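# Sort small circuit boards by length into two green bins

## Task

Put every small circuit board into one of the two green bins, with the long boards all in one bin and the short boards all in the other, and finish with both grippers released from the boards.

## Robot and tools

Robot: two six-joint arms with parallel-jaw grippers, named left_arm and right_arm. left_arm's base sits at (+0.041, +0.336, 0) m turned slightly (quat_wxyz +0.996, 0, 0, +0.089); right_arm's base is at (-0.026, -0.301, 0) m (quat_wxyz +0.998, 0, 0, -0.065). The names are labels only and do not mean left or right in a picture.

Scene frame: origin on the table surface midway between the arms, +x reaching out over the table, +z up, left_arm on the +y side. Gripper poses in results use this frame: end_effector_position in metres and end_effector_quat_wxyz. That point lies between the finger pads, roughly 1 cm short of the fingertips. The fingers extend along the gripper's +z axis and close along its y axis. Reported hand positions may be somewhat wrong, increasingly so when the arm is stretched far.

execute_actions takes {"actions": [...], "pictures": optional bool}. The list holds at most one item. An empty list just returns the current state. A movement item is {"rows": [...], "steps": n}, n from 1 to 15 control steps of 1/30 s each (default 15). Each row drives one step; if rows run out, the last row repeats. A wait item is {"steps": n} with no rows, n up to 300; it counts from the previous result, and your writing time is included. A refused call moves nothing.

Each row is a single flat list of 14 numbers covering both arms, always all 14 even if one arm stays still: left_arm waist, shoulder, elbow, wrist pitch, wrist yaw, wrist roll, opening, then the same seven for right_arm. The six joint values are absolute target angles in radians (the same numbers shown under Joint positions), not offsets. Stated ranges per arm: waist -2.618 to 3.054, shoulder 0.000 to 3.142, elbow 0.000 to 3.142, wrist pitch -1.571 to 1.571, wrist yaw -1.571 to 1.571, wrist roll -2.094 to 2.094. A target more than 0.036 rad beyond a range end, and farther out than the current angle, gets the call refused; true ends may sit up to 0.036 rad either way of the stated ones, and overshooting targets are clipped to the real end, reported as "joint sent to its limit" (possibly referring to an earlier, still-running action). Missing that line does not prove there is more room.

Opening is an absolute value from -1 (closed) to +1 (fully open, pads 0.094 m apart). Away from the ends, the fingers go to where grip_measured would equal your number. To hold a board, command something below its grip_measured: about 0.03 less gives a firm grip, a smaller difference a gentler one. Thin parts (under about 2 mm) get reduced force. Each gripper's readings carry a fixed offset of up to about 1 mm.

Motion limits: each joint's sent target stays within a set lead of its measured angle (waist 0.202, shoulder 0.258, elbow 0.238, wrist pitch 0.573, wrist yaw and roll 0.522 rad), and if targets would move a gripper more than 70 mm from where it is, all that arm's targets are pulled back. Far moves therefore need several calls. Between calls the arms keep heading to the last row sent until everything has nearly stopped or a step is HELD.

Result lines: the state line gives each gripper's pose; Joint positions and Joint velocities list each arm's six joints (rad, rad/s) then pad gap (m, m/s); grip_measured is the opening on the command scale. "joint command not followed" means the clearance check altered or blocked joint targets on some steps (the rest still ran). HELD marks steps where your row was not fully sent. MOTOR HOT appears from 75 °C; OVER-TEMPERATURE FAULT means an arm was stopped (at 90 °C for 10 s, at 100 °C it goes limp and drops). Avoid holding loads longer than needed.

zoom_image: {"camera": one of cam_head_left, cam_head_right, cam_left_wrist, cam_right_wrist, "region": [x0, y0, x1, y1]} in pixels of that 504x504 image, top-left is (0, 0), region at most 504 by 504. It gives a closer look at the latest image and moves nothing.

read_manual: optional section ("licences" is the only one) returns URDF licence text; no motion.

finished_scene: {"scene": current scene number} ends and grades the scene irreversibly; the goal must already hold and keep holding. Its result states the next task if any. Replying with no tool call ends everything.

Cameras: two fixed head cameras and one on each wrist, calibrations given in the prompt (pinhole with radial distortion, T_world_to_cam in metres); wrist camera poses follow the arm's joint readings.

Avoid: knocking or placing anything off the table (fails the task), dropping or slipping boards, slamming, pressing hard, and letting the arms collide or push on each other. Occasionally a held part may be tugged or a loose object nudged, so check grips and placements. Smooth, quick, low-effort motion is preferred.

Each tool is called after "Request:" by a JSON object that holds its "op" and its "data", one argument or row to a line.

## Session

Request:
{"op": "execute_actions", "data": {
  "actions": []
}}

Scene clock: 0.00 s of 6800.00 s.
left_arm: end_effector_position=(+0.3296, +0.3537, +0.3623) grip_measured=+1.000 end_effector_quat_wxyz=(+0.445, -0.498, +0.640, -0.381) | right_arm: end_effector_position=(+0.3414, -0.0709, +0.3181) grip_measured=+1.000 end_effector_quat_wxyz=(-0.463, +0.714, -0.448, +0.274)
Joint positions: left_arm=[ 0.021  0.817  1.118 -0.629  0.234 -1.29   0.094] | right_arm=[ 0.735  1.346  1.293 -0.384  0.117 -1.49   0.094]
Joint velocities: left_arm=[-0.012 -0.012 -0.012  0.007 -0.037 -0.022  0.   ] | right_arm=[-0.002 -0.012  0.002 -0.051 -0.037 -0.007  0.   ]

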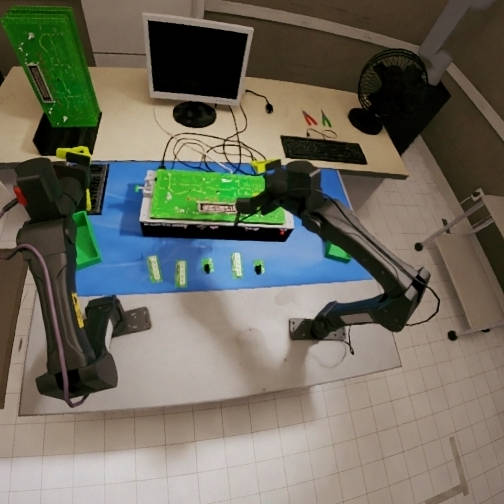

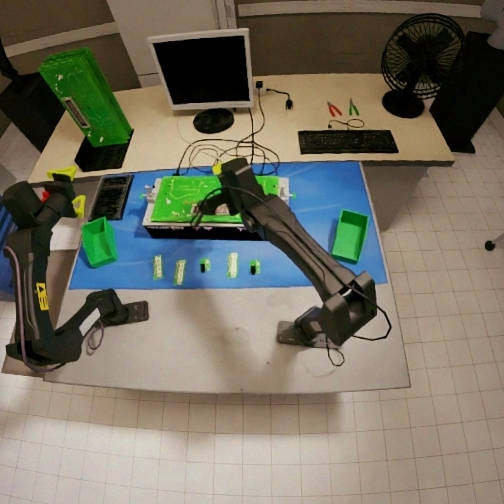

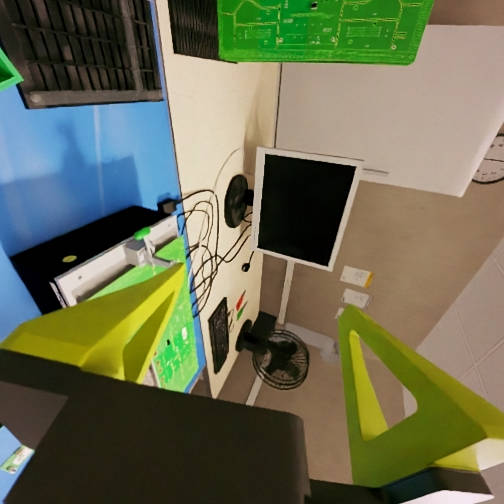

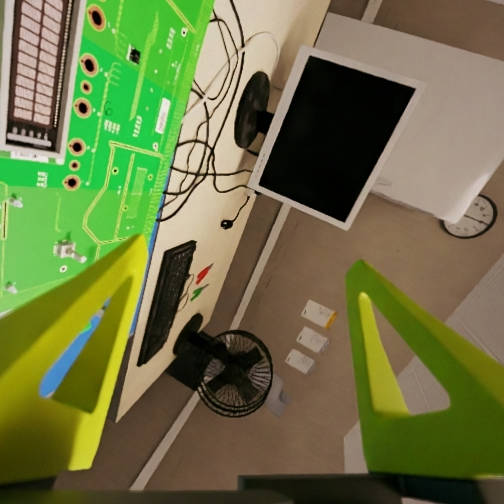

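Request:
{"op": "zoom_image", "data": {
  "camera": "cam_head_left",
  "region": [60, 200, 300, 300]
}}

Request:
{"op": "zoom_image", "data": {
  "camera": "cam_head_right",
  "region": [70, 200, 380, 300]
}}

Region (60, 200, 300, 300) of cam_head_left's 504x504 image, scaled by 2.100, with more detail than that image has; it fills the top 210 rows of this view, and the rest is white.

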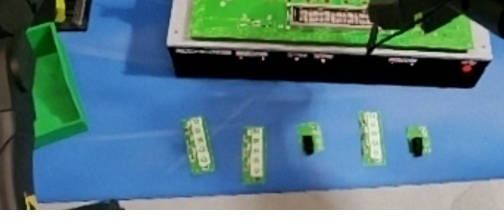

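Region (70, 200, 380, 300) of cam_head_right's 504x504 image, scaled by 1.626, with more detail than that image has; it fills the top 163 rows of this view, and the rest is white.

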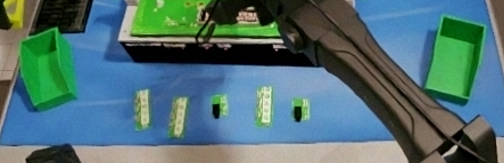

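Request:
{"op": "execute_actions", "data": {
  "actions": [
    {"rows":[[-0.608,1.286,0.953,-1.238,0,-0.43,0.2,0.806,1.6,1.365,-1.208,0,0.676,0.2]]}
  ],
  "pictures": false
}}

Request:
{"op": "execute_actions", "data": {
  "actions": [
    {"steps":40}
  ],
  "pictures": false
}}

Request:
{"op": "execute_actions", "data": {
  "actions": [
    {"rows":[[-0.608,1.286,0.953,-1.238,0,-0.43,0.2,0.806,1.728,1.365,-1.208,0,0.676,0.2]]}
  ],
  "pictures": false
}}

Request:
{"op": "execute_actions", "data": {
  "actions": [
    {"steps":20}
  ]
}}

Scene clock: 6.33 s of 6800.00 s.
left_arm: end_effector_position=(+0.2570, +0.2438, +0.1025) grip_measured=+0.203 end_effector_quat_wxyz=(+0.050, -0.116, +0.991, -0.055) | right_arm: end_effector_position=(+0.2300, -0.1007, +0.1255) grip_measured=+0.202 end_effector_quat_wxyz=(+0.079, -0.487, +0.870, +0.005)
Joint positions: left_arm=[-0.551  1.299  0.961 -1.093  0.049 -0.608  0.057] | right_arm=[ 0.799  1.623  1.338 -1.127  0.016 -0.353  0.056]
Joint velocities: left_arm=[-1.502  0.369 -0.33  -0.872  0.022  1.136 -0.   ] | right_arm=[ 0.017 -0.022  0.002 -0.491 -0.037  2.747 -0.001]
Steps of this call (steps 1 to 90: nothing new was sent; then 2.83 s passed at rest; steps 91 to 105: all 15 steps of this action). Readings (joint positions):
91: left_arm=[0.010 0.824 1.116 -0.644 0.220 -1.266] | right_arm=[0.738 1.358 1.301 -0.413 0.113 -1.455]
92: left_arm=[-0.013 0.837 1.115 -0.668 0.204 -1.233] | right_arm=[0.744 1.380 1.319 -0.455 0.106 -1.406]
94: left_arm=[-0.063 0.885 1.100 -0.725 0.179 -1.166] | right_arm=[0.760 1.441 1.336 -0.540 0.088 -1.305]
98: left_arm=[-0.180 1.028 1.053 -0.853 0.128 -1.003] | right_arm=[0.786 1.569 1.338 -0.802 0.052 -1.032]
105: the state above

Scene clock: 7.67 s of 6800.00 s.
left_arm: end_effector_position=(+0.2214, +0.2519, +0.0960) grip_measured=+0.203 end_effector_quat_wxyz=(-0.006, -0.002, +1.000, -0.004) | right_arm: end_effector_position=(+0.2163, -0.1088, +0.1236) grip_measured=+0.202 end_effector_quat_wxyz=(+0.039, -0.002, +0.999, +0.028)
Joint positions: left_arm=[-0.611  1.305  0.95  -1.224  0.013 -0.437  0.057] | right_arm=[ 0.799  1.623  1.338 -1.191  0.004  0.666  0.056]
Joint velocities: left_arm=[ 0.007  0.007  0.022 -0.051 -0.037 -0.051 -0.001] | right_arm=[-0.017  0.007  0.007 -0.022 -0.037  0.081  0.001]
Steps of this call (steps 1 to 40: the robot went on to your last target). Readings (joint positions):
1: left_arm=[-0.590 1.306 0.953 -1.122 0.049 -0.573] | right_arm=[0.799 1.623 1.338 -1.142 0.014 -0.255]
2: left_arm=[-0.607 1.306 0.950 -1.147 0.048 -0.544] | right_arm=[0.799 1.623 1.338 -1.153 0.013 -0.157]
4: left_arm=[-0.611 1.305 0.950 -1.180 0.038 -0.506] | right_arm=[0.799 1.623 1.338 -1.168 0.011 0.038]
8: left_arm=[-0.611 1.305 0.950 -1.208 0.023 -0.465] | right_arm=[0.799 1.623 1.338 -1.183 0.008 0.389]
40: the state above

Scene clock: 8.17 s of 6800.00 s.
left_arm: end_effector_position=(+0.2213, +0.2519, +0.0960) grip_measured=+0.203 end_effector_quat_wxyz=(-0.006, -0.002, +1.000, -0.004) | right_arm: end_effector_position=(+0.2168, -0.1083, +0.0919) grip_measured=+0.202 end_effector_quat_wxyz=(-0.007, -0.001, +1.000, -0.008)
Joint positions: left_arm=[-0.611  1.305  0.95  -1.224  0.013 -0.437  0.057] | right_arm=[ 0.799  1.745  1.352 -1.198  0.004  0.666  0.056]
Joint velocities: left_arm=[ 0.002  0.012  0.012 -0.007  0.007 -0.007  0.   ] | right_arm=[-0.002 -0.007  0.002  0.007 -0.037  0.022  0.001]
Steps of this call (steps 1 to 15: all 15 steps of this action). Readings (joint positions):
1: left_arm=[-0.611 1.305 0.950 -1.224 0.013 -0.437] | right_arm=[0.799 1.634 1.341 -1.195 0.004 0.666]
2: left_arm=[-0.611 1.305 0.950 -1.224 0.013 -0.437] | right_arm=[0.799 1.653 1.349 -1.199 0.004 0.666]
4: left_arm=[-0.611 1.305 0.950 -1.224 0.013 -0.437] | right_arm=[0.799 1.701 1.352 -1.198 0.004 0.666]
8: left_arm=[-0.611 1.305 0.950 -1.224 0.013 -0.437] | right_arm=[0.799 1.745 1.352 -1.198 0.004 0.666]
15: the state above

Scene clock: 8.83 s of 6800.00 s.
left_arm: end_effector_position=(+0.2213, +0.2519, +0.0960) grip_measured=+0.203 end_effector_quat_wxyz=(-0.006, -0.002, +1.000, -0.004) | right_arm: end_effector_position=(+0.2168, -0.1083, +0.0919) grip_measured=+0.202 end_effector_quat_wxyz=(-0.007, -0.001, +1.000, -0.008)
Joint positions: left_arm=[-0.611  1.305  0.95  -1.224  0.013 -0.437  0.057] | right_arm=[ 0.799  1.745  1.352 -1.198  0.004  0.666  0.056]
Joint velocities: left_arm=[-0.002 -0.007  0.007 -0.007 -0.007 -0.022 -0.001] | right_arm=[-0.012  0.012 -0.007  0.007  0.095 -0.007  0.   ]
Steps of this call (steps 1 to 15: the robot went on to your last target; steps 16 to 20: nothing new was sent). Readings (joint positions):
1: left_arm=[-0.611 1.305 0.950 -1.224 0.013 -0.437] | right_arm=[0.799 1.745 1.352 -1.198 0.004 0.666]
2: left_arm=[-0.611 1.305 0.950 -1.224 0.013 -0.437] | right_arm=[0.799 1.745 1.352 -1.198 0.004 0.666]
4: left_arm=[-0.611 1.305 0.950 -1.224 0.013 -0.437] | right_arm=[0.799 1.745 1.352 -1.198 0.004 0.666]
8: left_arm=[-0.611 1.305 0.950 -1.224 0.013 -0.437] | right_arm=[0.799 1.745 1.352 -1.198 0.004 0.666]
20: the state above
All arms were judged still, so your last target was given up. Only a new action makes them travel on or press farther. Fingers that are still opening or closing keep moving.
camera_calibration (this result's frames):
cam_left_wrist: T_world_to_cam=[[0.256297, -0.964717, -0.0602789, 0.200212], [-0.787168, -0.244506, 0.566201, 0.207519], [-0.560962, -0.0976663, -0.82206, 0.355788], [0, 0, 0, 1]] pos_world=[0.311622, 0.278636, 0.18705]
cam_right_wrist: T_world_to_cam=[[0.179451, -0.983336, 0.0291266, -0.149393], [-0.642096, -0.0946439, 0.760759, 0.0675671], [-0.745325, -0.155221, -0.64838, 0.306685], [0, 0, 0, 1]] pos_world=[0.298773, -0.0929042, 0.151797]

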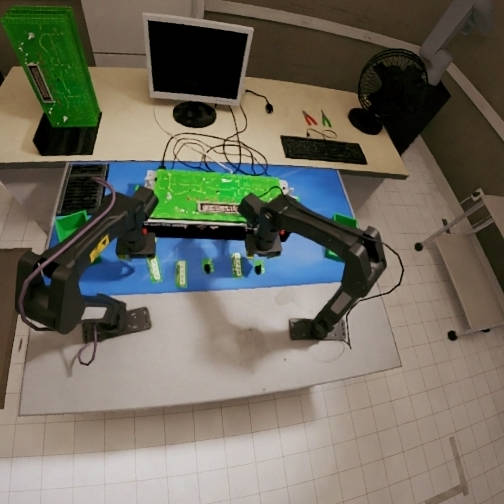

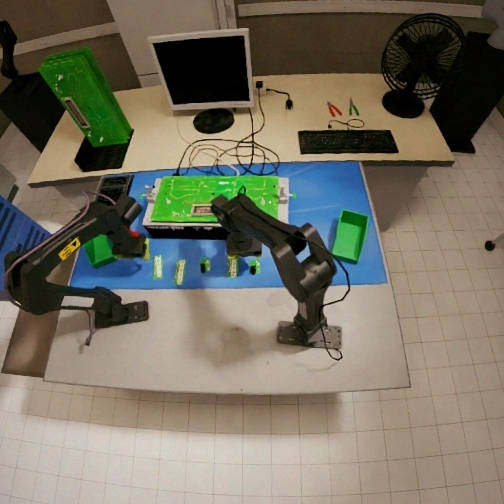

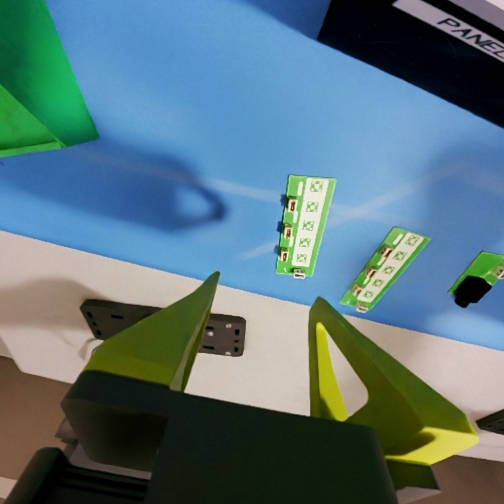

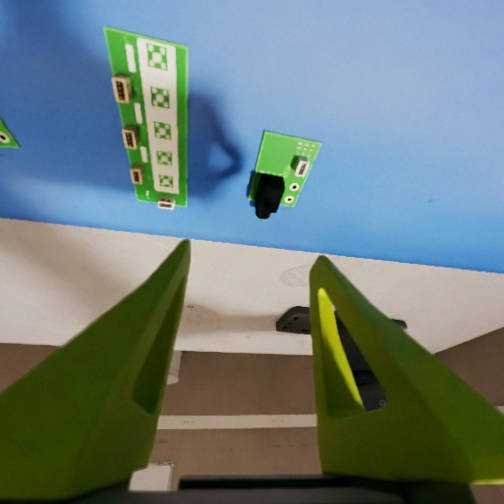

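Request:
{"op": "execute_actions", "data": {
  "actions": [
    {"rows":[[-0.757,1.33,0.95,-1.2,0,-0.805,0.2,0.74,1.70,1.3,-1.17,0,0.61,0.2],[-0.757,1.33,0.95,-1.2,0,-0.805,0.2,0.74,1.70,1.3,-1.17,0,0.61,0.2],[-0.757,1.33,0.95,-1.2,0,-0.805,0.2,0.74,1.70,1.3,-1.17,0,0.61,0.2],[-0.757,1.33,0.95,-1.2,0,-0.805,0.2,0.74,1.70,1.3,-1.17,0,0.61,0.2],[-0.757,1.33,0.95,-1.2,0,-0.805,0.2,0.74,1.70,1.3,-1.17,0,0.61,0.2],[-0.757,1.35,0.9,-1.12,0,-0.805,0.2,0.74,1.70,1.25,-1.1,0,0.61,0.2],[-0.757,1.37,0.86,-1.05,0,-0.805,0.2,0.74,1.70,1.2,-1.04,0,0.61,0.2],[-0.757,1.39,0.82,-0.98,0,-0.805,0.2,0.74,1.71,1.14,-0.98,0,0.61,0.2],[-0.757,1.407,0.772,-0.93,0,-0.805,0.2,0.74,1.714,1.09,-0.93,0,0.61,0.2]]}
  ],
  "pictures": false
}}

Request:
{"op": "execute_actions", "data": {
  "actions": [
    {"steps":20}
  ]
}}

Scene clock: 13.40 s of 6800.00 s.
left_arm: end_effector_position=(+0.2031, +0.2301, +0.0334) grip_measured=+0.203 end_effector_quat_wxyz=(-0.030, -0.104, +0.994, +0.017) | right_arm: end_effector_position=(+0.2041, -0.1371, +0.0377) grip_measured=+0.202 end_effector_quat_wxyz=(-0.014, +0.000, +1.000, -0.012)
Joint positions: left_arm=[-0.755  1.412  0.773 -0.999  0.011 -0.784  0.057] | right_arm=[ 0.747  1.715  1.093 -0.987  0.003  0.617  0.056]
Joint velocities: left_arm=[-0.007 -0.017 -0.002  0.227 -0.11  -0.198  0.001] | right_arm=[ 0.002  0.154 -0.149  0.212 -0.007 -0.007  0.001]
Steps of this call (steps 1 to 90: nothing new was sent; then 1.07 s passed at rest; steps 91 to 105: all 15 steps of this action). Readings (joint positions):
91: left_arm=[-0.631 1.307 0.950 -1.224 0.004 -0.491] | right_arm=[0.795 1.742 1.345 -1.192 0.001 0.659]
92: left_arm=[-0.673 1.310 0.950 -1.222 0.001 -0.553] | right_arm=[0.784 1.735 1.331 -1.185 -0.002 0.651]
94: left_arm=[-0.740 1.318 0.950 -1.218 0.009 -0.640] | right_arm=[0.757 1.727 1.311 -1.185 -0.002 0.640]
98: left_arm=[-0.755 1.333 0.910 -1.148 0.011 -0.733] | right_arm=[0.742 1.715 1.241 -1.115 -0.000 0.628]
105: the state above

Scene clock: 14.07 s of 6800.00 s.
left_arm: end_effector_position=(+0.2139, +0.2231, +0.0328) grip_measured=+0.203 end_effector_quat_wxyz=(-0.009, -0.110, +0.994, +0.001) | right_arm: end_effector_position=(+0.2100, -0.1329, +0.0351) grip_measured=+0.202 end_effector_quat_wxyz=(-0.003, +0.000, +1.000, -0.004)
Joint positions: left_arm=[-0.755  1.412  0.773 -0.947  0.011 -0.797  0.057] | right_arm=[ 0.747  1.719  1.088 -0.949  0.003  0.617  0.056]
Joint velocities: left_arm=[ 0.022  0.007  0.002  0.007 -0.022 -0.051 -0.   ] | right_arm=[ 0.012  0.007  0.007  0.007  0.007  0.007 -0.001]
Steps of this call (steps 1 to 20: the robot went on to your last target). Readings (joint positions):
1: left_arm=[-0.755 1.412 0.773 -0.988 0.011 -0.786] | right_arm=[0.747 1.718 1.089 -0.982 0.003 0.617]
2: left_arm=[-0.755 1.412 0.773 -0.978 0.011 -0.788] | right_arm=[0.747 1.719 1.088 -0.978 0.003 0.617]
4: left_arm=[-0.755 1.412 0.773 -0.966 0.011 -0.791] | right_arm=[0.747 1.719 1.088 -0.967 0.003 0.617]
8: left_arm=[-0.755 1.412 0.773 -0.953 0.011 -0.795] | right_arm=[0.747 1.719 1.088 -0.955 0.003 0.617]
20: the state above
camera_calibration (this result's frames):
cam_left_wrist: T_world_to_cam=[[0.456092, -0.886942, -0.072902, 0.110802], [-0.712099, -0.412858, 0.567859, 0.251904], [-0.533756, -0.207082, -0.819891, 0.315391], [0, 0, 0, 1]] pos_world=[0.297187, 0.267587, 0.123618]
cam_right_wrist: T_world_to_cam=[[0.175867, -0.984131, 0.0235953, -0.169858], [-0.648058, -0.0977011, 0.755298, 0.10514], [-0.741007, -0.148123, -0.654956, 0.261194], [0, 0, 0, 1]] pos_world=[0.291557, -0.118201, 0.0956663]

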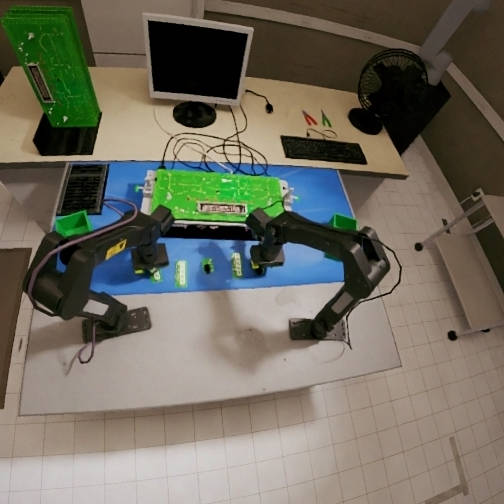

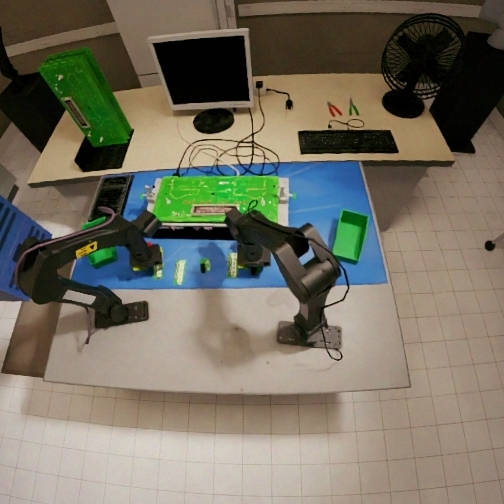

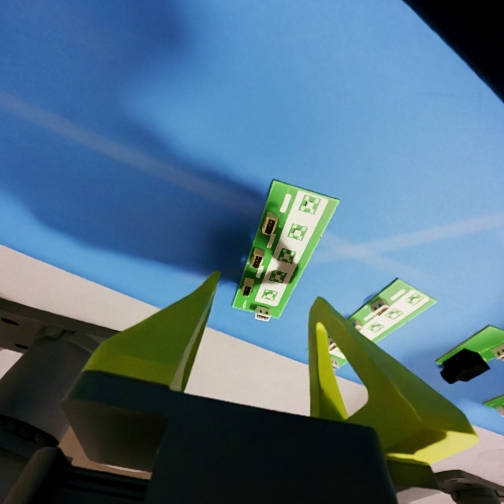

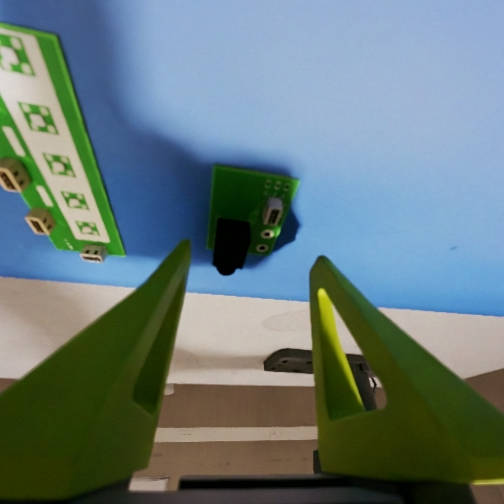

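Request:
{"op": "execute_actions", "data": {
  "actions": [
    {"rows":[[-0.757,1.42,0.76,-0.87,0,-0.805,0.2,0.74,1.725,1.075,-0.88,0,0.61,0.2],[-0.757,1.42,0.76,-0.87,0,-0.805,0.2,0.74,1.725,1.075,-0.88,0,0.61,0.2],[-0.757,1.43,0.75,-0.84,0,-0.805,0.2,0.74,1.735,1.06,-0.85,0,0.61,0.2],[-0.757,1.43,0.75,-0.84,0,-0.805,0.2,0.74,1.735,1.06,-0.85,0,0.61,0.2],[-0.757,1.445,0.735,-0.812,0,-0.805,0.2,0.74,1.745,1.045,-0.826,0,0.61,0.2],[-0.757,1.445,0.735,-0.812,0,-0.805,0.2,0.74,1.745,1.045,-0.826,0,0.61,0.2],[-0.757,1.445,0.735,-0.812,0,-0.805,0.2,0.74,1.745,1.045,-0.826,0,0.61,0.2],[-0.757,1.457,0.72,-0.812,0,-0.805,0.2,0.74,1.753,1.03,-0.826,0,0.61,0.2]]}
  ],
  "pictures": false
}}

Request:
{"op": "execute_actions", "data": {
  "actions": [
    {"steps":15}
  ]
}}

Scene clock: 16.97 s of 6800.00 s.
left_arm: end_effector_position=(+0.2226, +0.2174, +0.0173) grip_measured=+0.203 end_effector_quat_wxyz=(+0.004, -0.110, +0.994, -0.011) | right_arm: end_effector_position=(+0.2124, -0.1307, +0.0172) grip_measured=+0.201 end_effector_quat_wxyz=(+0.002, +0.000, +1.000, +0.002)
Joint positions: left_arm=[-0.755  1.448  0.735 -0.837  0.011 -0.798  0.057] | right_arm=[ 0.746  1.747  1.043 -0.862 -0.     0.617  0.056]
Joint velocities: left_arm=[ 0.002 -0.007  0.002 -0.007 -0.037  0.007 -0.001] | right_arm=[ 0.012  0.007 -0.017 -0.081  0.022  0.022 -0.   ]
Steps of this call (steps 1 to 15: the robot went on to your last target; steps 16 to 72: nothing new was sent; steps 73 to 87: all 15 steps of this action). Readings (joint positions):
73: left_arm=[-0.755 1.412 0.773 -0.942 0.011 -0.797] | right_arm=[0.747 1.719 1.087 -0.944 0.003 0.617]
74: left_arm=[-0.755 1.412 0.773 -0.933 0.011 -0.797] | right_arm=[0.747 1.719 1.085 -0.935 0.003 0.617]
76: left_arm=[-0.755 1.413 0.773 -0.907 0.011 -0.797] | right_arm=[0.747 1.721 1.076 -0.917 0.001 0.617]
80: left_arm=[-0.755 1.431 0.758 -0.855 0.011 -0.797] | right_arm=[0.747 1.740 1.051 -0.876 0.000 0.617]
87: the state above

Scene clock: 17.47 s of 6800.00 s.
left_arm: end_effector_position=(+0.2245, +0.2162, +0.0173) grip_measured=+0.203 end_effector_quat_wxyz=(+0.008, -0.110, +0.994, -0.013) | right_arm: end_effector_position=(+0.2124, -0.1307, +0.0172) grip_measured=+0.201 end_effector_quat_wxyz=(+0.002, +0.000, +1.000, +0.002)
Joint positions: left_arm=[-0.755  1.448  0.735 -0.829  0.011 -0.798  0.057] | right_arm=[ 0.746  1.747  1.043 -0.862 -0.     0.617  0.056]
Joint velocities: left_arm=[ 0.007  0.002 -0.012 -0.051  0.022  0.022 -0.001] | right_arm=[-0.002  0.012 -0.017 -0.007  0.007 -0.022  0.   ]
Steps of this call (steps 1 to 15: the robot went on to your last target). Readings (joint positions):
1: left_arm=[-0.755 1.448 0.735 -0.835 0.011 -0.798] | right_arm=[0.746 1.747 1.043 -0.862 -0.000 0.617]
2: left_arm=[-0.755 1.448 0.735 -0.834 0.011 -0.798] | right_arm=[0.746 1.747 1.043 -0.862 -0.000 0.617]
4: left_arm=[-0.755 1.448 0.735 -0.832 0.011 -0.798] | right_arm=[0.746 1.747 1.043 -0.862 -0.000 0.617]
8: left_arm=[-0.755 1.448 0.735 -0.830 0.011 -0.798] | right_arm=[0.746 1.747 1.043 -0.862 -0.000 0.617]
15: the state above
All arms were judged still, so your last target was given up. Only a new action makes them travel on or press farther. Fingers that are still opening or closing keep moving.
camera_calibration (this result's frames):
cam_left_wrist: T_world_to_cam=[[0.458762, -0.887888, -0.0345279, 0.0977156], [-0.73254, -0.399917, 0.550864, 0.26748], [-0.502914, -0.227422, -0.83388, 0.304602], [0, 0, 0, 1]] pos_world=[0.3043, 0.263004, 0.110031]
cam_right_wrist: T_world_to_cam=[[0.175672, -0.984352, 0.0138101, -0.167464], [-0.655522, -0.106498, 0.747629, 0.12099], [-0.734459, -0.14039, -0.663973, 0.251333], [0, 0, 0, 1]] pos_world=[0.293325, -0.116674, 0.0787353]

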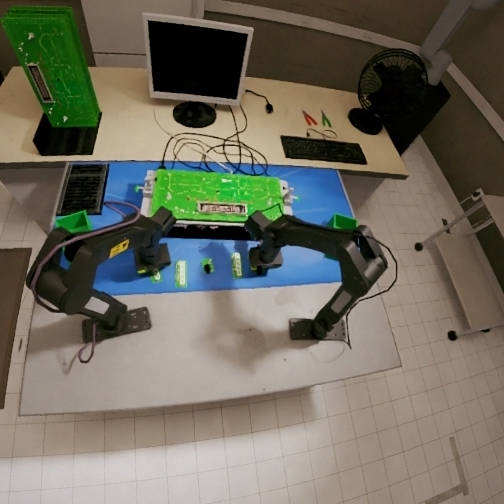

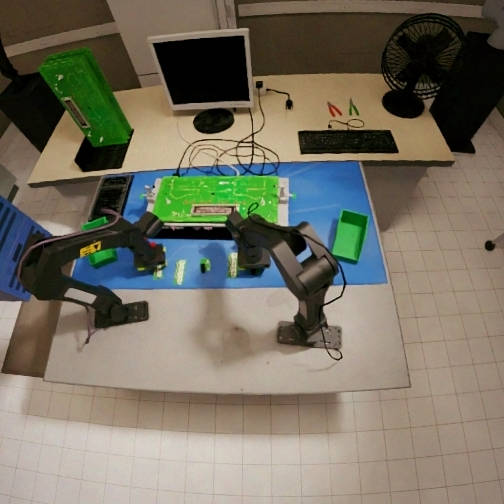

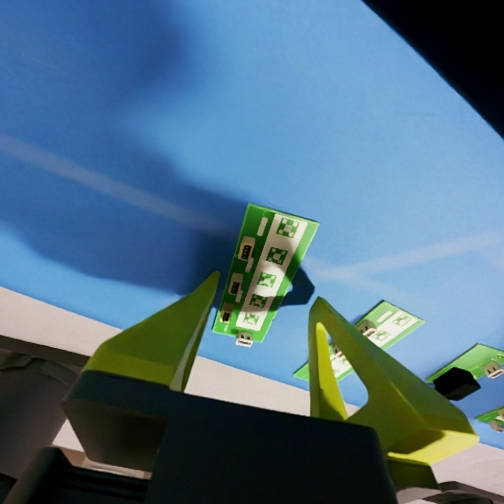

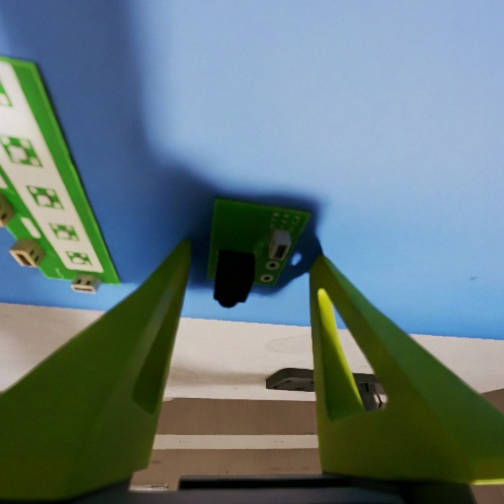

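Request:
{"op": "execute_actions", "data": {
  "actions": [
    {"rows":[[-0.757,1.462,0.70,-0.812,0,-0.805,0.2,0.74,1.75,1.035,-0.85,0,0.61,-0.5]]}
  ]
}}

Scene clock: 18.43 s of 6800.00 s.
left_arm: end_effector_position=(+0.2199, +0.2192, +0.0133) grip_measured=+0.203 end_effector_quat_wxyz=(+0.002, -0.110, +0.994, -0.009) | right_arm: end_effector_position=(+0.2123, -0.1283, +0.0187) grip_measured=-0.498 end_effector_quat_wxyz=(+0.001, +0.000, +1.000, +0.008)
Joint positions: left_arm=[-0.755  1.448  0.717 -0.825  0.011 -0.798  0.057] | right_arm=[ 0.746  1.743  1.044 -0.861 -0.011  0.616  0.024]
Joint velocities: left_arm=[-0.012 -0.012 -0.007  0.022  0.007 -0.022  0.   ] | right_arm=[-0.002  0.002  0.007 -0.022 -0.022 -0.037 -0.001]
Steps of this call (steps 1 to 14: nothing new was sent; steps 15 to 29: all 15 steps of this action). Readings (joint positions):
15: left_arm=[-0.755 1.448 0.733 -0.827 0.011 -0.798] | right_arm=[0.746 1.747 1.043 -0.860 -0.003 0.617]
16: left_arm=[-0.755 1.448 0.730 -0.825 0.011 -0.798] | right_arm=[0.746 1.747 1.043 -0.856 -0.009 0.617]
18: left_arm=[-0.755 1.448 0.722 -0.825 0.011 -0.798] | right_arm=[0.747 1.738 1.047 -0.862 -0.014 0.616]
22: left_arm=[-0.755 1.448 0.717 -0.825 0.011 -0.798] | right_arm=[0.746 1.743 1.044 -0.861 -0.011 0.616]
29: the state above
camera_calibration (this result's frames):
cam_left_wrist: T_world_to_cam=[[0.458296, -0.887585, -0.0464519, 0.10252], [-0.726166, -0.40406, 0.556254, 0.266949], [-0.512492, -0.221197, -0.829713, 0.300331], [0, 0, 0, 1]] pos_world=[0.300782, 0.265291, 0.10546]
cam_right_wrist: T_world_to_cam=[[0.176144, -0.984364, 0.000880089, -0.165026], [-0.654882, -0.116518, 0.746694, 0.118633], [-0.734917, -0.132102, -0.665167, 0.253763], [0, 0, 0, 1]] pos_world=[0.293254, -0.1151, 0.0803574]

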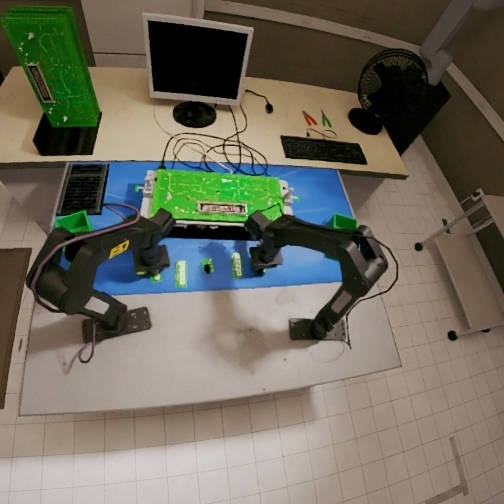

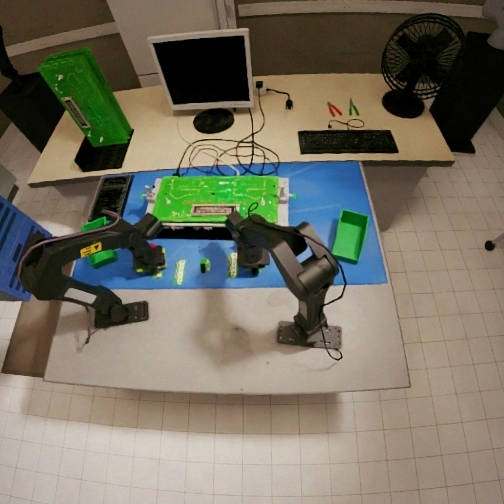

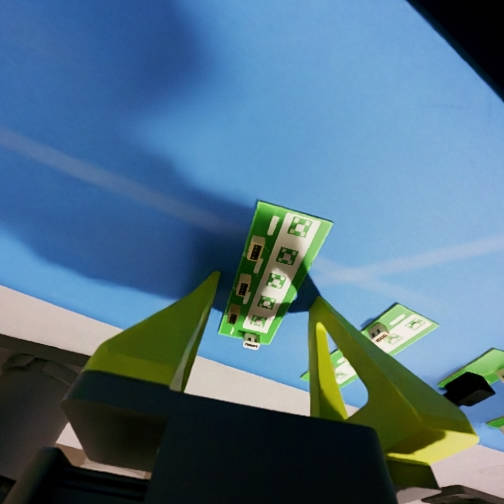

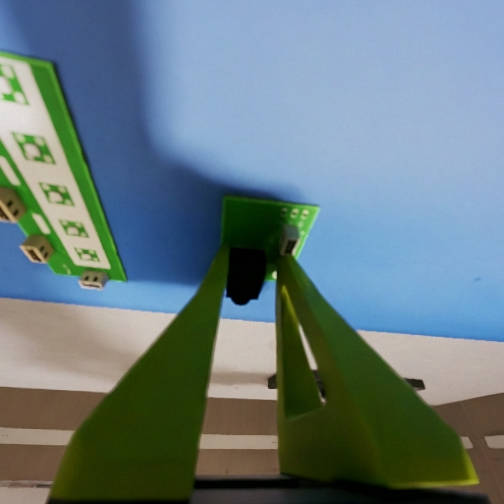

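Request:
{"op": "execute_actions", "data": {
  "actions": [
    {"rows":[[-0.757,1.475,0.70,-0.812,0,-0.805,0.2,0.74,1.74,1.04,-0.86,0,0.61,-0.55],[-0.757,1.475,0.70,-0.812,0,-0.805,0.2,0.74,1.74,1.04,-0.86,0,0.61,-0.6],[-0.757,1.475,0.70,-0.812,0,-0.805,0.2,0.74,1.74,1.04,-0.86,0,0.61,-0.65],[-0.757,1.475,0.70,-0.812,0,-0.805,0.2,0.74,1.74,1.04,-0.86,0,0.61,-0.7],[-0.757,1.475,0.70,-0.812,0,-0.805,0.2,0.74,1.74,1.04,-0.86,0,0.61,-0.75],[-0.757,1.475,0.70,-0.812,0,-0.805,0.2,0.74,1.74,1.04,-0.86,0,0.61,-0.8],[-0.757,1.475,0.70,-0.812,0,-0.805,0.1,0.74,1.74,1.04,-0.86,0,0.61,-0.8],[-0.757,1.475,0.70,-0.812,0,-0.805,0.05,0.74,1.74,1.04,-0.86,0,0.61,-0.8],[-0.757,1.475,0.70,-0.812,0,-0.805,0.0,0.74,1.74,1.04,-0.86,0,0.61,-0.8],[-0.757,1.475,0.70,-0.812,0,-0.805,-0.05,0.74,1.74,1.04,-0.86,0,0.61,-0.8],[-0.757,1.475,0.70,-0.812,0,-0.805,-0.1,0.74,1.74,1.04,-0.86,0,0.61,-0.8],[-0.757,1.475,0.70,-0.812,0,-0.805,-0.15,0.74,1.74,1.04,-0.86,0,0.61,-0.8],[-0.757,1.475,0.70,-0.812,0,-0.805,-0.2,0.74,1.74,1.04,-0.86,0,0.61,-0.8]]}
  ]
}}

Scene clock: 21.03 s of 6800.00 s.
left_arm: end_effector_position=(+0.2198, +0.2190, +0.0125) grip_measured=-0.195 end_effector_quat_wxyz=(+0.001, -0.111, +0.994, -0.009) | right_arm: end_effector_position=(+0.2123, -0.1282, +0.0187) grip_measured=-0.713 end_effector_quat_wxyz=(+0.001, +0.000, +1.000, +0.008)
Joint positions: left_arm=[-0.755  1.453  0.717 -0.823  0.012 -0.798  0.038] | right_arm=[ 0.746  1.743  1.044 -0.86  -0.012  0.616  0.013]
Joint velocities: left_arm=[ 0.012 -0.012  0.017 -0.037  0.051 -0.007 -0.004] | right_arm=[ 0.002 -0.002 -0.002  0.022 -0.037  0.022  0.001]
Steps of this call (steps 1 to 15: the robot went on to your last target; steps 16 to 63: nothing new was sent; steps 64 to 78: all 15 steps of this action). Readings (joint positions):
64: left_arm=[-0.755 1.450 0.717 -0.825 0.011 -0.798] | right_arm=[0.746 1.743 1.044 -0.861 -0.011 0.616]
65: left_arm=[-0.755 1.453 0.717 -0.824 0.011 -0.798] | right_arm=[0.746 1.743 1.044 -0.860 -0.012 0.616]
67: left_arm=[-0.755 1.453 0.717 -0.824 0.011 -0.798] | right_arm=[0.746 1.743 1.044 -0.860 -0.013 0.616]
71: left_arm=[-0.755 1.453 0.717 -0.823 0.012 -0.798] | right_arm=[0.746 1.743 1.044 -0.860 -0.012 0.616]
78: the state above
camera_calibration (this result's frames):
cam_left_wrist: T_world_to_cam=[[0.458486, -0.887422, -0.0476857, 0.10226], [-0.724484, -0.404303, 0.558267, 0.266866], [-0.514698, -0.22141, -0.82829, 0.30006], [0, 0, 0, 1]] pos_world=[0.300896, 0.265079, 0.104431]
cam_right_wrist: T_world_to_cam=[[0.176153, -0.984363, 0.000027392, -0.164848], [-0.654785, -0.117154, 0.746681, 0.118548], [-0.735001, -0.131548, -0.665183, 0.253876], [0, 0, 0, 1]] pos_world=[0.293261, -0.114985, 0.0803607]

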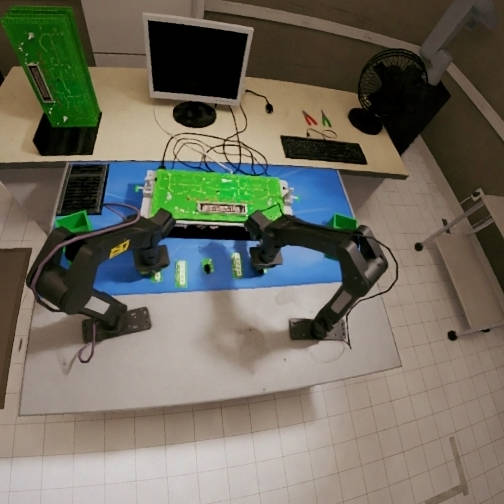

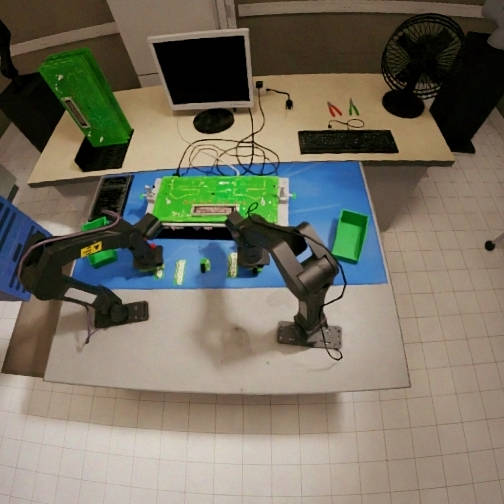

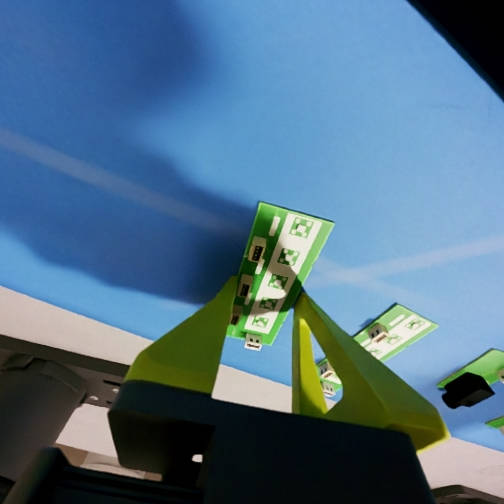

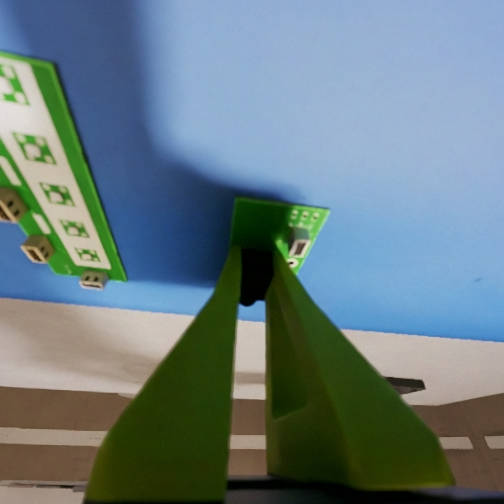

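Right has it; lift. Left closes slowly.

Request:
{"op": "execute_actions", "data": {
  "actions": [
    {"rows":[[-0.757,1.475,0.70,-0.812,0,-0.805,-0.22,0.74,1.73,1.08,-0.91,0,0.61,-0.78],[-0.757,1.475,0.70,-0.812,0,-0.805,-0.23,0.74,1.72,1.12,-0.96,0,0.61,-0.78],[-0.757,1.475,0.70,-0.812,0,-0.805,-0.24,0.74,1.71,1.16,-1.01,0,0.61,-0.78],[-0.757,1.475,0.70,-0.812,0,-0.805,-0.25,0.74,1.70,1.2,-1.06,0,0.61,-0.78],[-0.757,1.475,0.70,-0.812,0,-0.805,-0.26,0.74,1.69,1.25,-1.12,0,0.61,-0.78],[-0.757,1.475,0.70,-0.812,0,-0.805,-0.27,0.74,1.68,1.3,-1.18,0,0.61,-0.78],[-0.757,1.475,0.70,-0.812,0,-0.805,-0.28,0.74,1.68,1.35,-1.24,0,0.61,-0.78],[-0.757,1.475,0.70,-0.812,0,-0.805,-0.29,0.74,1.68,1.4,-1.29,0,0.61,-0.78],[-0.757,1.475,0.70,-0.812,0,-0.805,-0.30,0.74,1.68,1.45,-1.34,0,0.61,-0.78]]}
  ],
  "pictures": false
}}

Scene clock: 22.97 s of 6800.00 s.
left_arm: end_effector_position=(+0.2198, +0.2190, +0.0125) grip_measured=-0.291 end_effector_quat_wxyz=(+0.001, -0.111, +0.994, -0.009) | right_arm: end_effector_position=(+0.2317, -0.1146, +0.1339) grip_measured=-0.713 end_effector_quat_wxyz=(+0.024, -0.001, +0.999, +0.025)
Joint positions: left_arm=[-0.755  1.453  0.717 -0.823  0.012 -0.798  0.033] | right_arm=[ 0.746  1.681  1.444 -1.266 -0.013  0.613  0.013]
Joint velocities: left_arm=[-0.017 -0.002 -0.002 -0.066 -0.007  0.022 -0.   ] | right_arm=[ 0.002 -0.012  0.007 -0.447  0.007 -0.051 -0.001]
Steps of this call (steps 1 to 15: the robot went on to your last target; steps 16 to 43: nothing new was sent; steps 44 to 58: all 15 steps of this action). Readings (joint positions):
44: left_arm=[-0.755 1.453 0.717 -0.823 0.012 -0.798] | right_arm=[0.746 1.743 1.047 -0.864 -0.012 0.616]
45: left_arm=[-0.755 1.453 0.717 -0.823 0.012 -0.798] | right_arm=[0.746 1.743 1.055 -0.878 -0.011 0.616]
47: left_arm=[-0.755 1.453 0.717 -0.823 0.012 -0.798] | right_arm=[0.746 1.743 1.099 -0.939 -0.012 0.616]
51: left_arm=[-0.755 1.453 0.717 -0.823 0.012 -0.798] | right_arm=[0.746 1.729 1.263 -1.152 -0.032 0.613]
58: the state above

Request:
{"op": "execute_actions", "data": {
  "actions": [
    {"rows":[[-0.757,1.475,0.70,-0.812,0,-0.805,-0.31,0.5,1.72,1.5,-1.34,0,0.4,-0.78],[-0.757,1.475,0.70,-0.812,0,-0.805,-0.31,0.4,1.72,1.5,-1.34,0,0.3,-0.78],[-0.757,1.475,0.70,-0.812,0,-0.805,-0.31,0.3,1.72,1.5,-1.34,0,0.3,-0.78],[-0.757,1.475,0.70,-0.812,0,-0.805,-0.325,0.1,1.75,1.55,-1.36,0,0,-0.78]]}
  ],
  "pictures": false
}}

Request:
{"op": "execute_actions", "data": {
  "actions": [
    {"rows":[[-0.757,1.45,0.72,-0.83,0,-0.805,-0.325,-0.327,2.0,1.87,-1.417,0,-0.4,-0.78],[-0.757,1.44,0.73,-0.85,0,-0.805,-0.325,-0.327,2.0,1.87,-1.417,0,-0.4,-0.78],[-0.757,1.43,0.745,-0.88,0,-0.805,-0.325,-0.327,2.0,1.87,-1.417,0,-0.4,-0.78],[-0.757,1.42,0.76,-0.91,0,-0.805,-0.325,-0.327,2.0,1.87,-1.417,0,-0.4,-0.78],[-0.757,1.40,0.79,-0.95,0,-0.805,-0.325,-0.327,2.0,1.87,-1.417,0,-0.4,-0.78]]}
  ],
  "pictures": false
}}

Request:
{"op": "execute_actions", "data": {
  "actions": [
    {"steps":20}
  ]
}}

Scene clock: 25.33 s of 6800.00 s.
left_arm: end_effector_position=(+0.2198, +0.2190, +0.0125) grip_measured=-0.312 end_effector_quat_wxyz=(+0.001, -0.111, +0.994, -0.009) | right_arm: end_effector_position=(+0.2949, -0.3185, +0.1300) grip_measured=-0.713 end_effector_quat_wxyz=(-0.002, +0.048, +0.999, -0.007)
Joint positions: left_arm=[-0.755  1.453  0.717 -0.823  0.012 -0.798  0.032] | right_arm=[ 0.079  1.762  1.525 -1.337  0.013  0.045  0.013]
Joint velocities: left_arm=[-0.002 -0.012 -0.007 -0.051  0.037  0.007 -0.001] | right_arm=[ 0.183 -0.017 -0.007 -0.022  0.007 -0.212  0.   ]
Steps of this call (steps 1 to 30: the robot went on to your last target; steps 31 to 56: nothing new was sent; steps 57 to 71: all 15 steps of this action). Readings (joint positions):
57: left_arm=[-0.755 1.453 0.717 -0.823 0.012 -0.798] | right_arm=[0.725 1.687 1.449 -1.327 -0.019 0.583]
58: left_arm=[-0.755 1.453 0.717 -0.823 0.012 -0.798] | right_arm=[0.681 1.696 1.460 -1.330 -0.027 0.533]
60: left_arm=[-0.755 1.453 0.717 -0.823 0.012 -0.798] | right_arm=[0.548 1.720 1.483 -1.332 -0.025 0.408]
64: left_arm=[-0.755 1.453 0.717 -0.823 0.012 -0.798] | right_arm=[0.263 1.761 1.524 -1.329 -0.016 0.172]
71: the state above

Scene clock: 25.83 s of 6800.00 s.
left_arm: end_effector_position=(+0.2165, +0.2211, +0.0305) grip_measured=-0.312 end_effector_quat_wxyz=(-0.005, -0.111, +0.994, -0.004) | right_arm: end_effector_position=(+0.3171, -0.4800, +0.1228) grip_measured=-0.713 end_effector_quat_wxyz=(-0.003, +0.054, +0.998, -0.007)
Joint positions: left_arm=[-0.755  1.417  0.767 -0.924  0.012 -0.798  0.032] | right_arm=[-0.347  2.024  1.844 -1.391  0.014 -0.369  0.013]
Joint velocities: left_arm=[ 0.027  0.017 -0.007 -0.095 -0.081 -0.007 -0.001] | right_arm=[ 0.261  0.002 -0.017 -0.037 -0.037 -0.154  0.001]
Steps of this call (steps 1 to 15: all 15 steps of this action). Readings (joint positions):
1: left_arm=[-0.755 1.453 0.717 -0.823 0.012 -0.798] | right_arm=[0.068 1.789 1.557 -1.369 0.002 -0.011]
2: left_arm=[-0.755 1.453 0.717 -0.823 0.012 -0.798] | right_arm=[0.038 1.838 1.626 -1.404 -0.009 -0.073]
4: left_arm=[-0.755 1.451 0.721 -0.836 0.012 -0.798] | right_arm=[-0.056 1.938 1.747 -1.397 -0.013 -0.168]
8: left_arm=[-0.755 1.425 0.754 -0.898 0.012 -0.798] | right_arm=[-0.275 2.021 1.831 -1.375 -0.008 -0.292]
15: the state above

Scene clock: 26.50 s of 6800.00 s.
left_arm: end_effector_position=(+0.2146, +0.2223, +0.0305) grip_measured=-0.312 end_effector_quat_wxyz=(-0.009, -0.111, +0.994, -0.001) | right_arm: end_effector_position=(+0.3193, -0.4714, +0.1228) grip_measured=-0.713 end_effector_quat_wxyz=(-0.005, +0.034, +0.999, -0.001)
Joint positions: left_arm=[-0.755  1.417  0.767 -0.933  0.012 -0.798  0.032] | right_arm=[-0.328  2.024  1.844 -1.399  0.006 -0.39   0.013]
Joint velocities: left_arm=[ 0.002 -0.002  0.007  0.051 -0.022 -0.066 -0.   ] | right_arm=[-0.002 -0.002  0.007 -0.037 -0.022 -0.022 -0.   ]
Steps of this call (steps 1 to 20: the robot went on to your last target). Readings (joint positions):
1: left_arm=[-0.755 1.417 0.767 -0.926 0.012 -0.798] | right_arm=[-0.339 2.024 1.844 -1.393 0.012 -0.373]
2: left_arm=[-0.755 1.417 0.767 -0.927 0.012 -0.798] | right_arm=[-0.334 2.024 1.844 -1.394 0.010 -0.377]
4: left_arm=[-0.755 1.417 0.767 -0.930 0.012 -0.798] | right_arm=[-0.328 2.024 1.844 -1.396 0.007 -0.382]
8: left_arm=[-0.755 1.417 0.767 -0.932 0.012 -0.798] | right_arm=[-0.328 2.024 1.844 -1.398 0.006 -0.387]
20: the state above
camera_calibration (this result's frames):
cam_left_wrist: T_world_to_cam=[[0.457271, -0.886632, -0.0691929, 0.109211], [-0.712779, -0.411911, 0.567693, 0.253317], [-0.531836, -0.21027, -0.820327, 0.314021], [0, 0, 0, 1]] pos_world=[0.297628, 0.267203, 0.12135]
cam_right_wrist: T_world_to_cam=[[0.108727, -0.993916, 0.0175745, -0.506671], [-0.650889, -0.0578178, 0.756968, 0.0961268], [-0.751347, -0.0937421, -0.653216, 0.378226], [0, 0, 0, 1]] pos_world=[0.401835, -0.462575, 0.183203]

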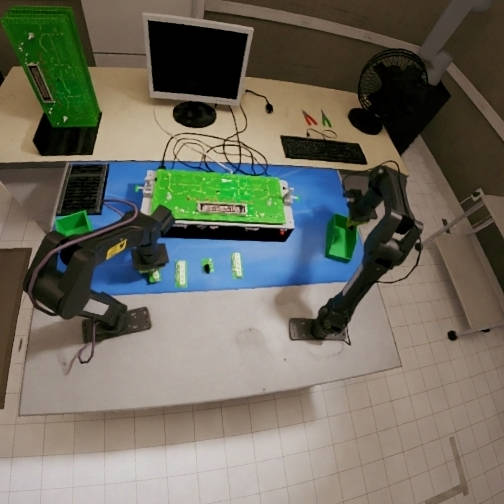

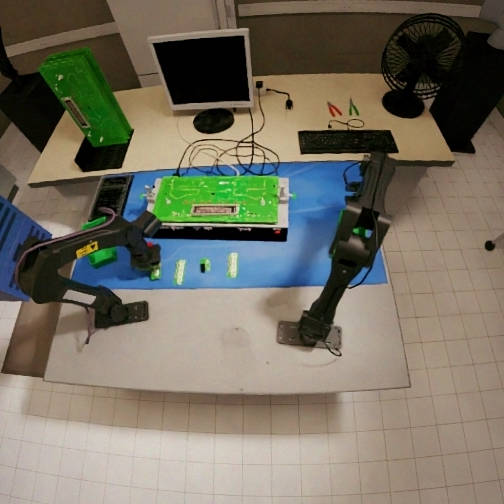

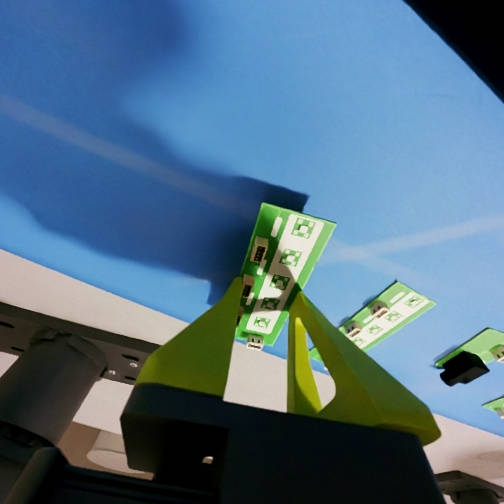

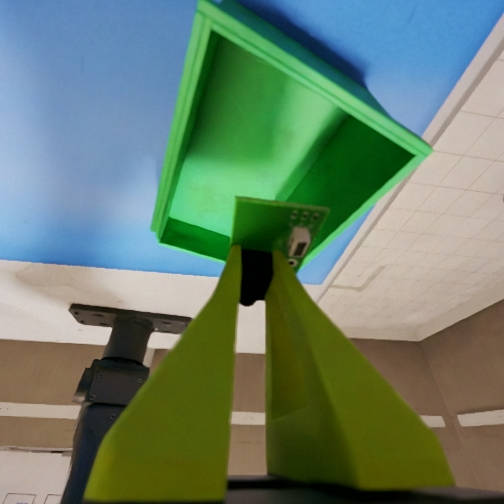

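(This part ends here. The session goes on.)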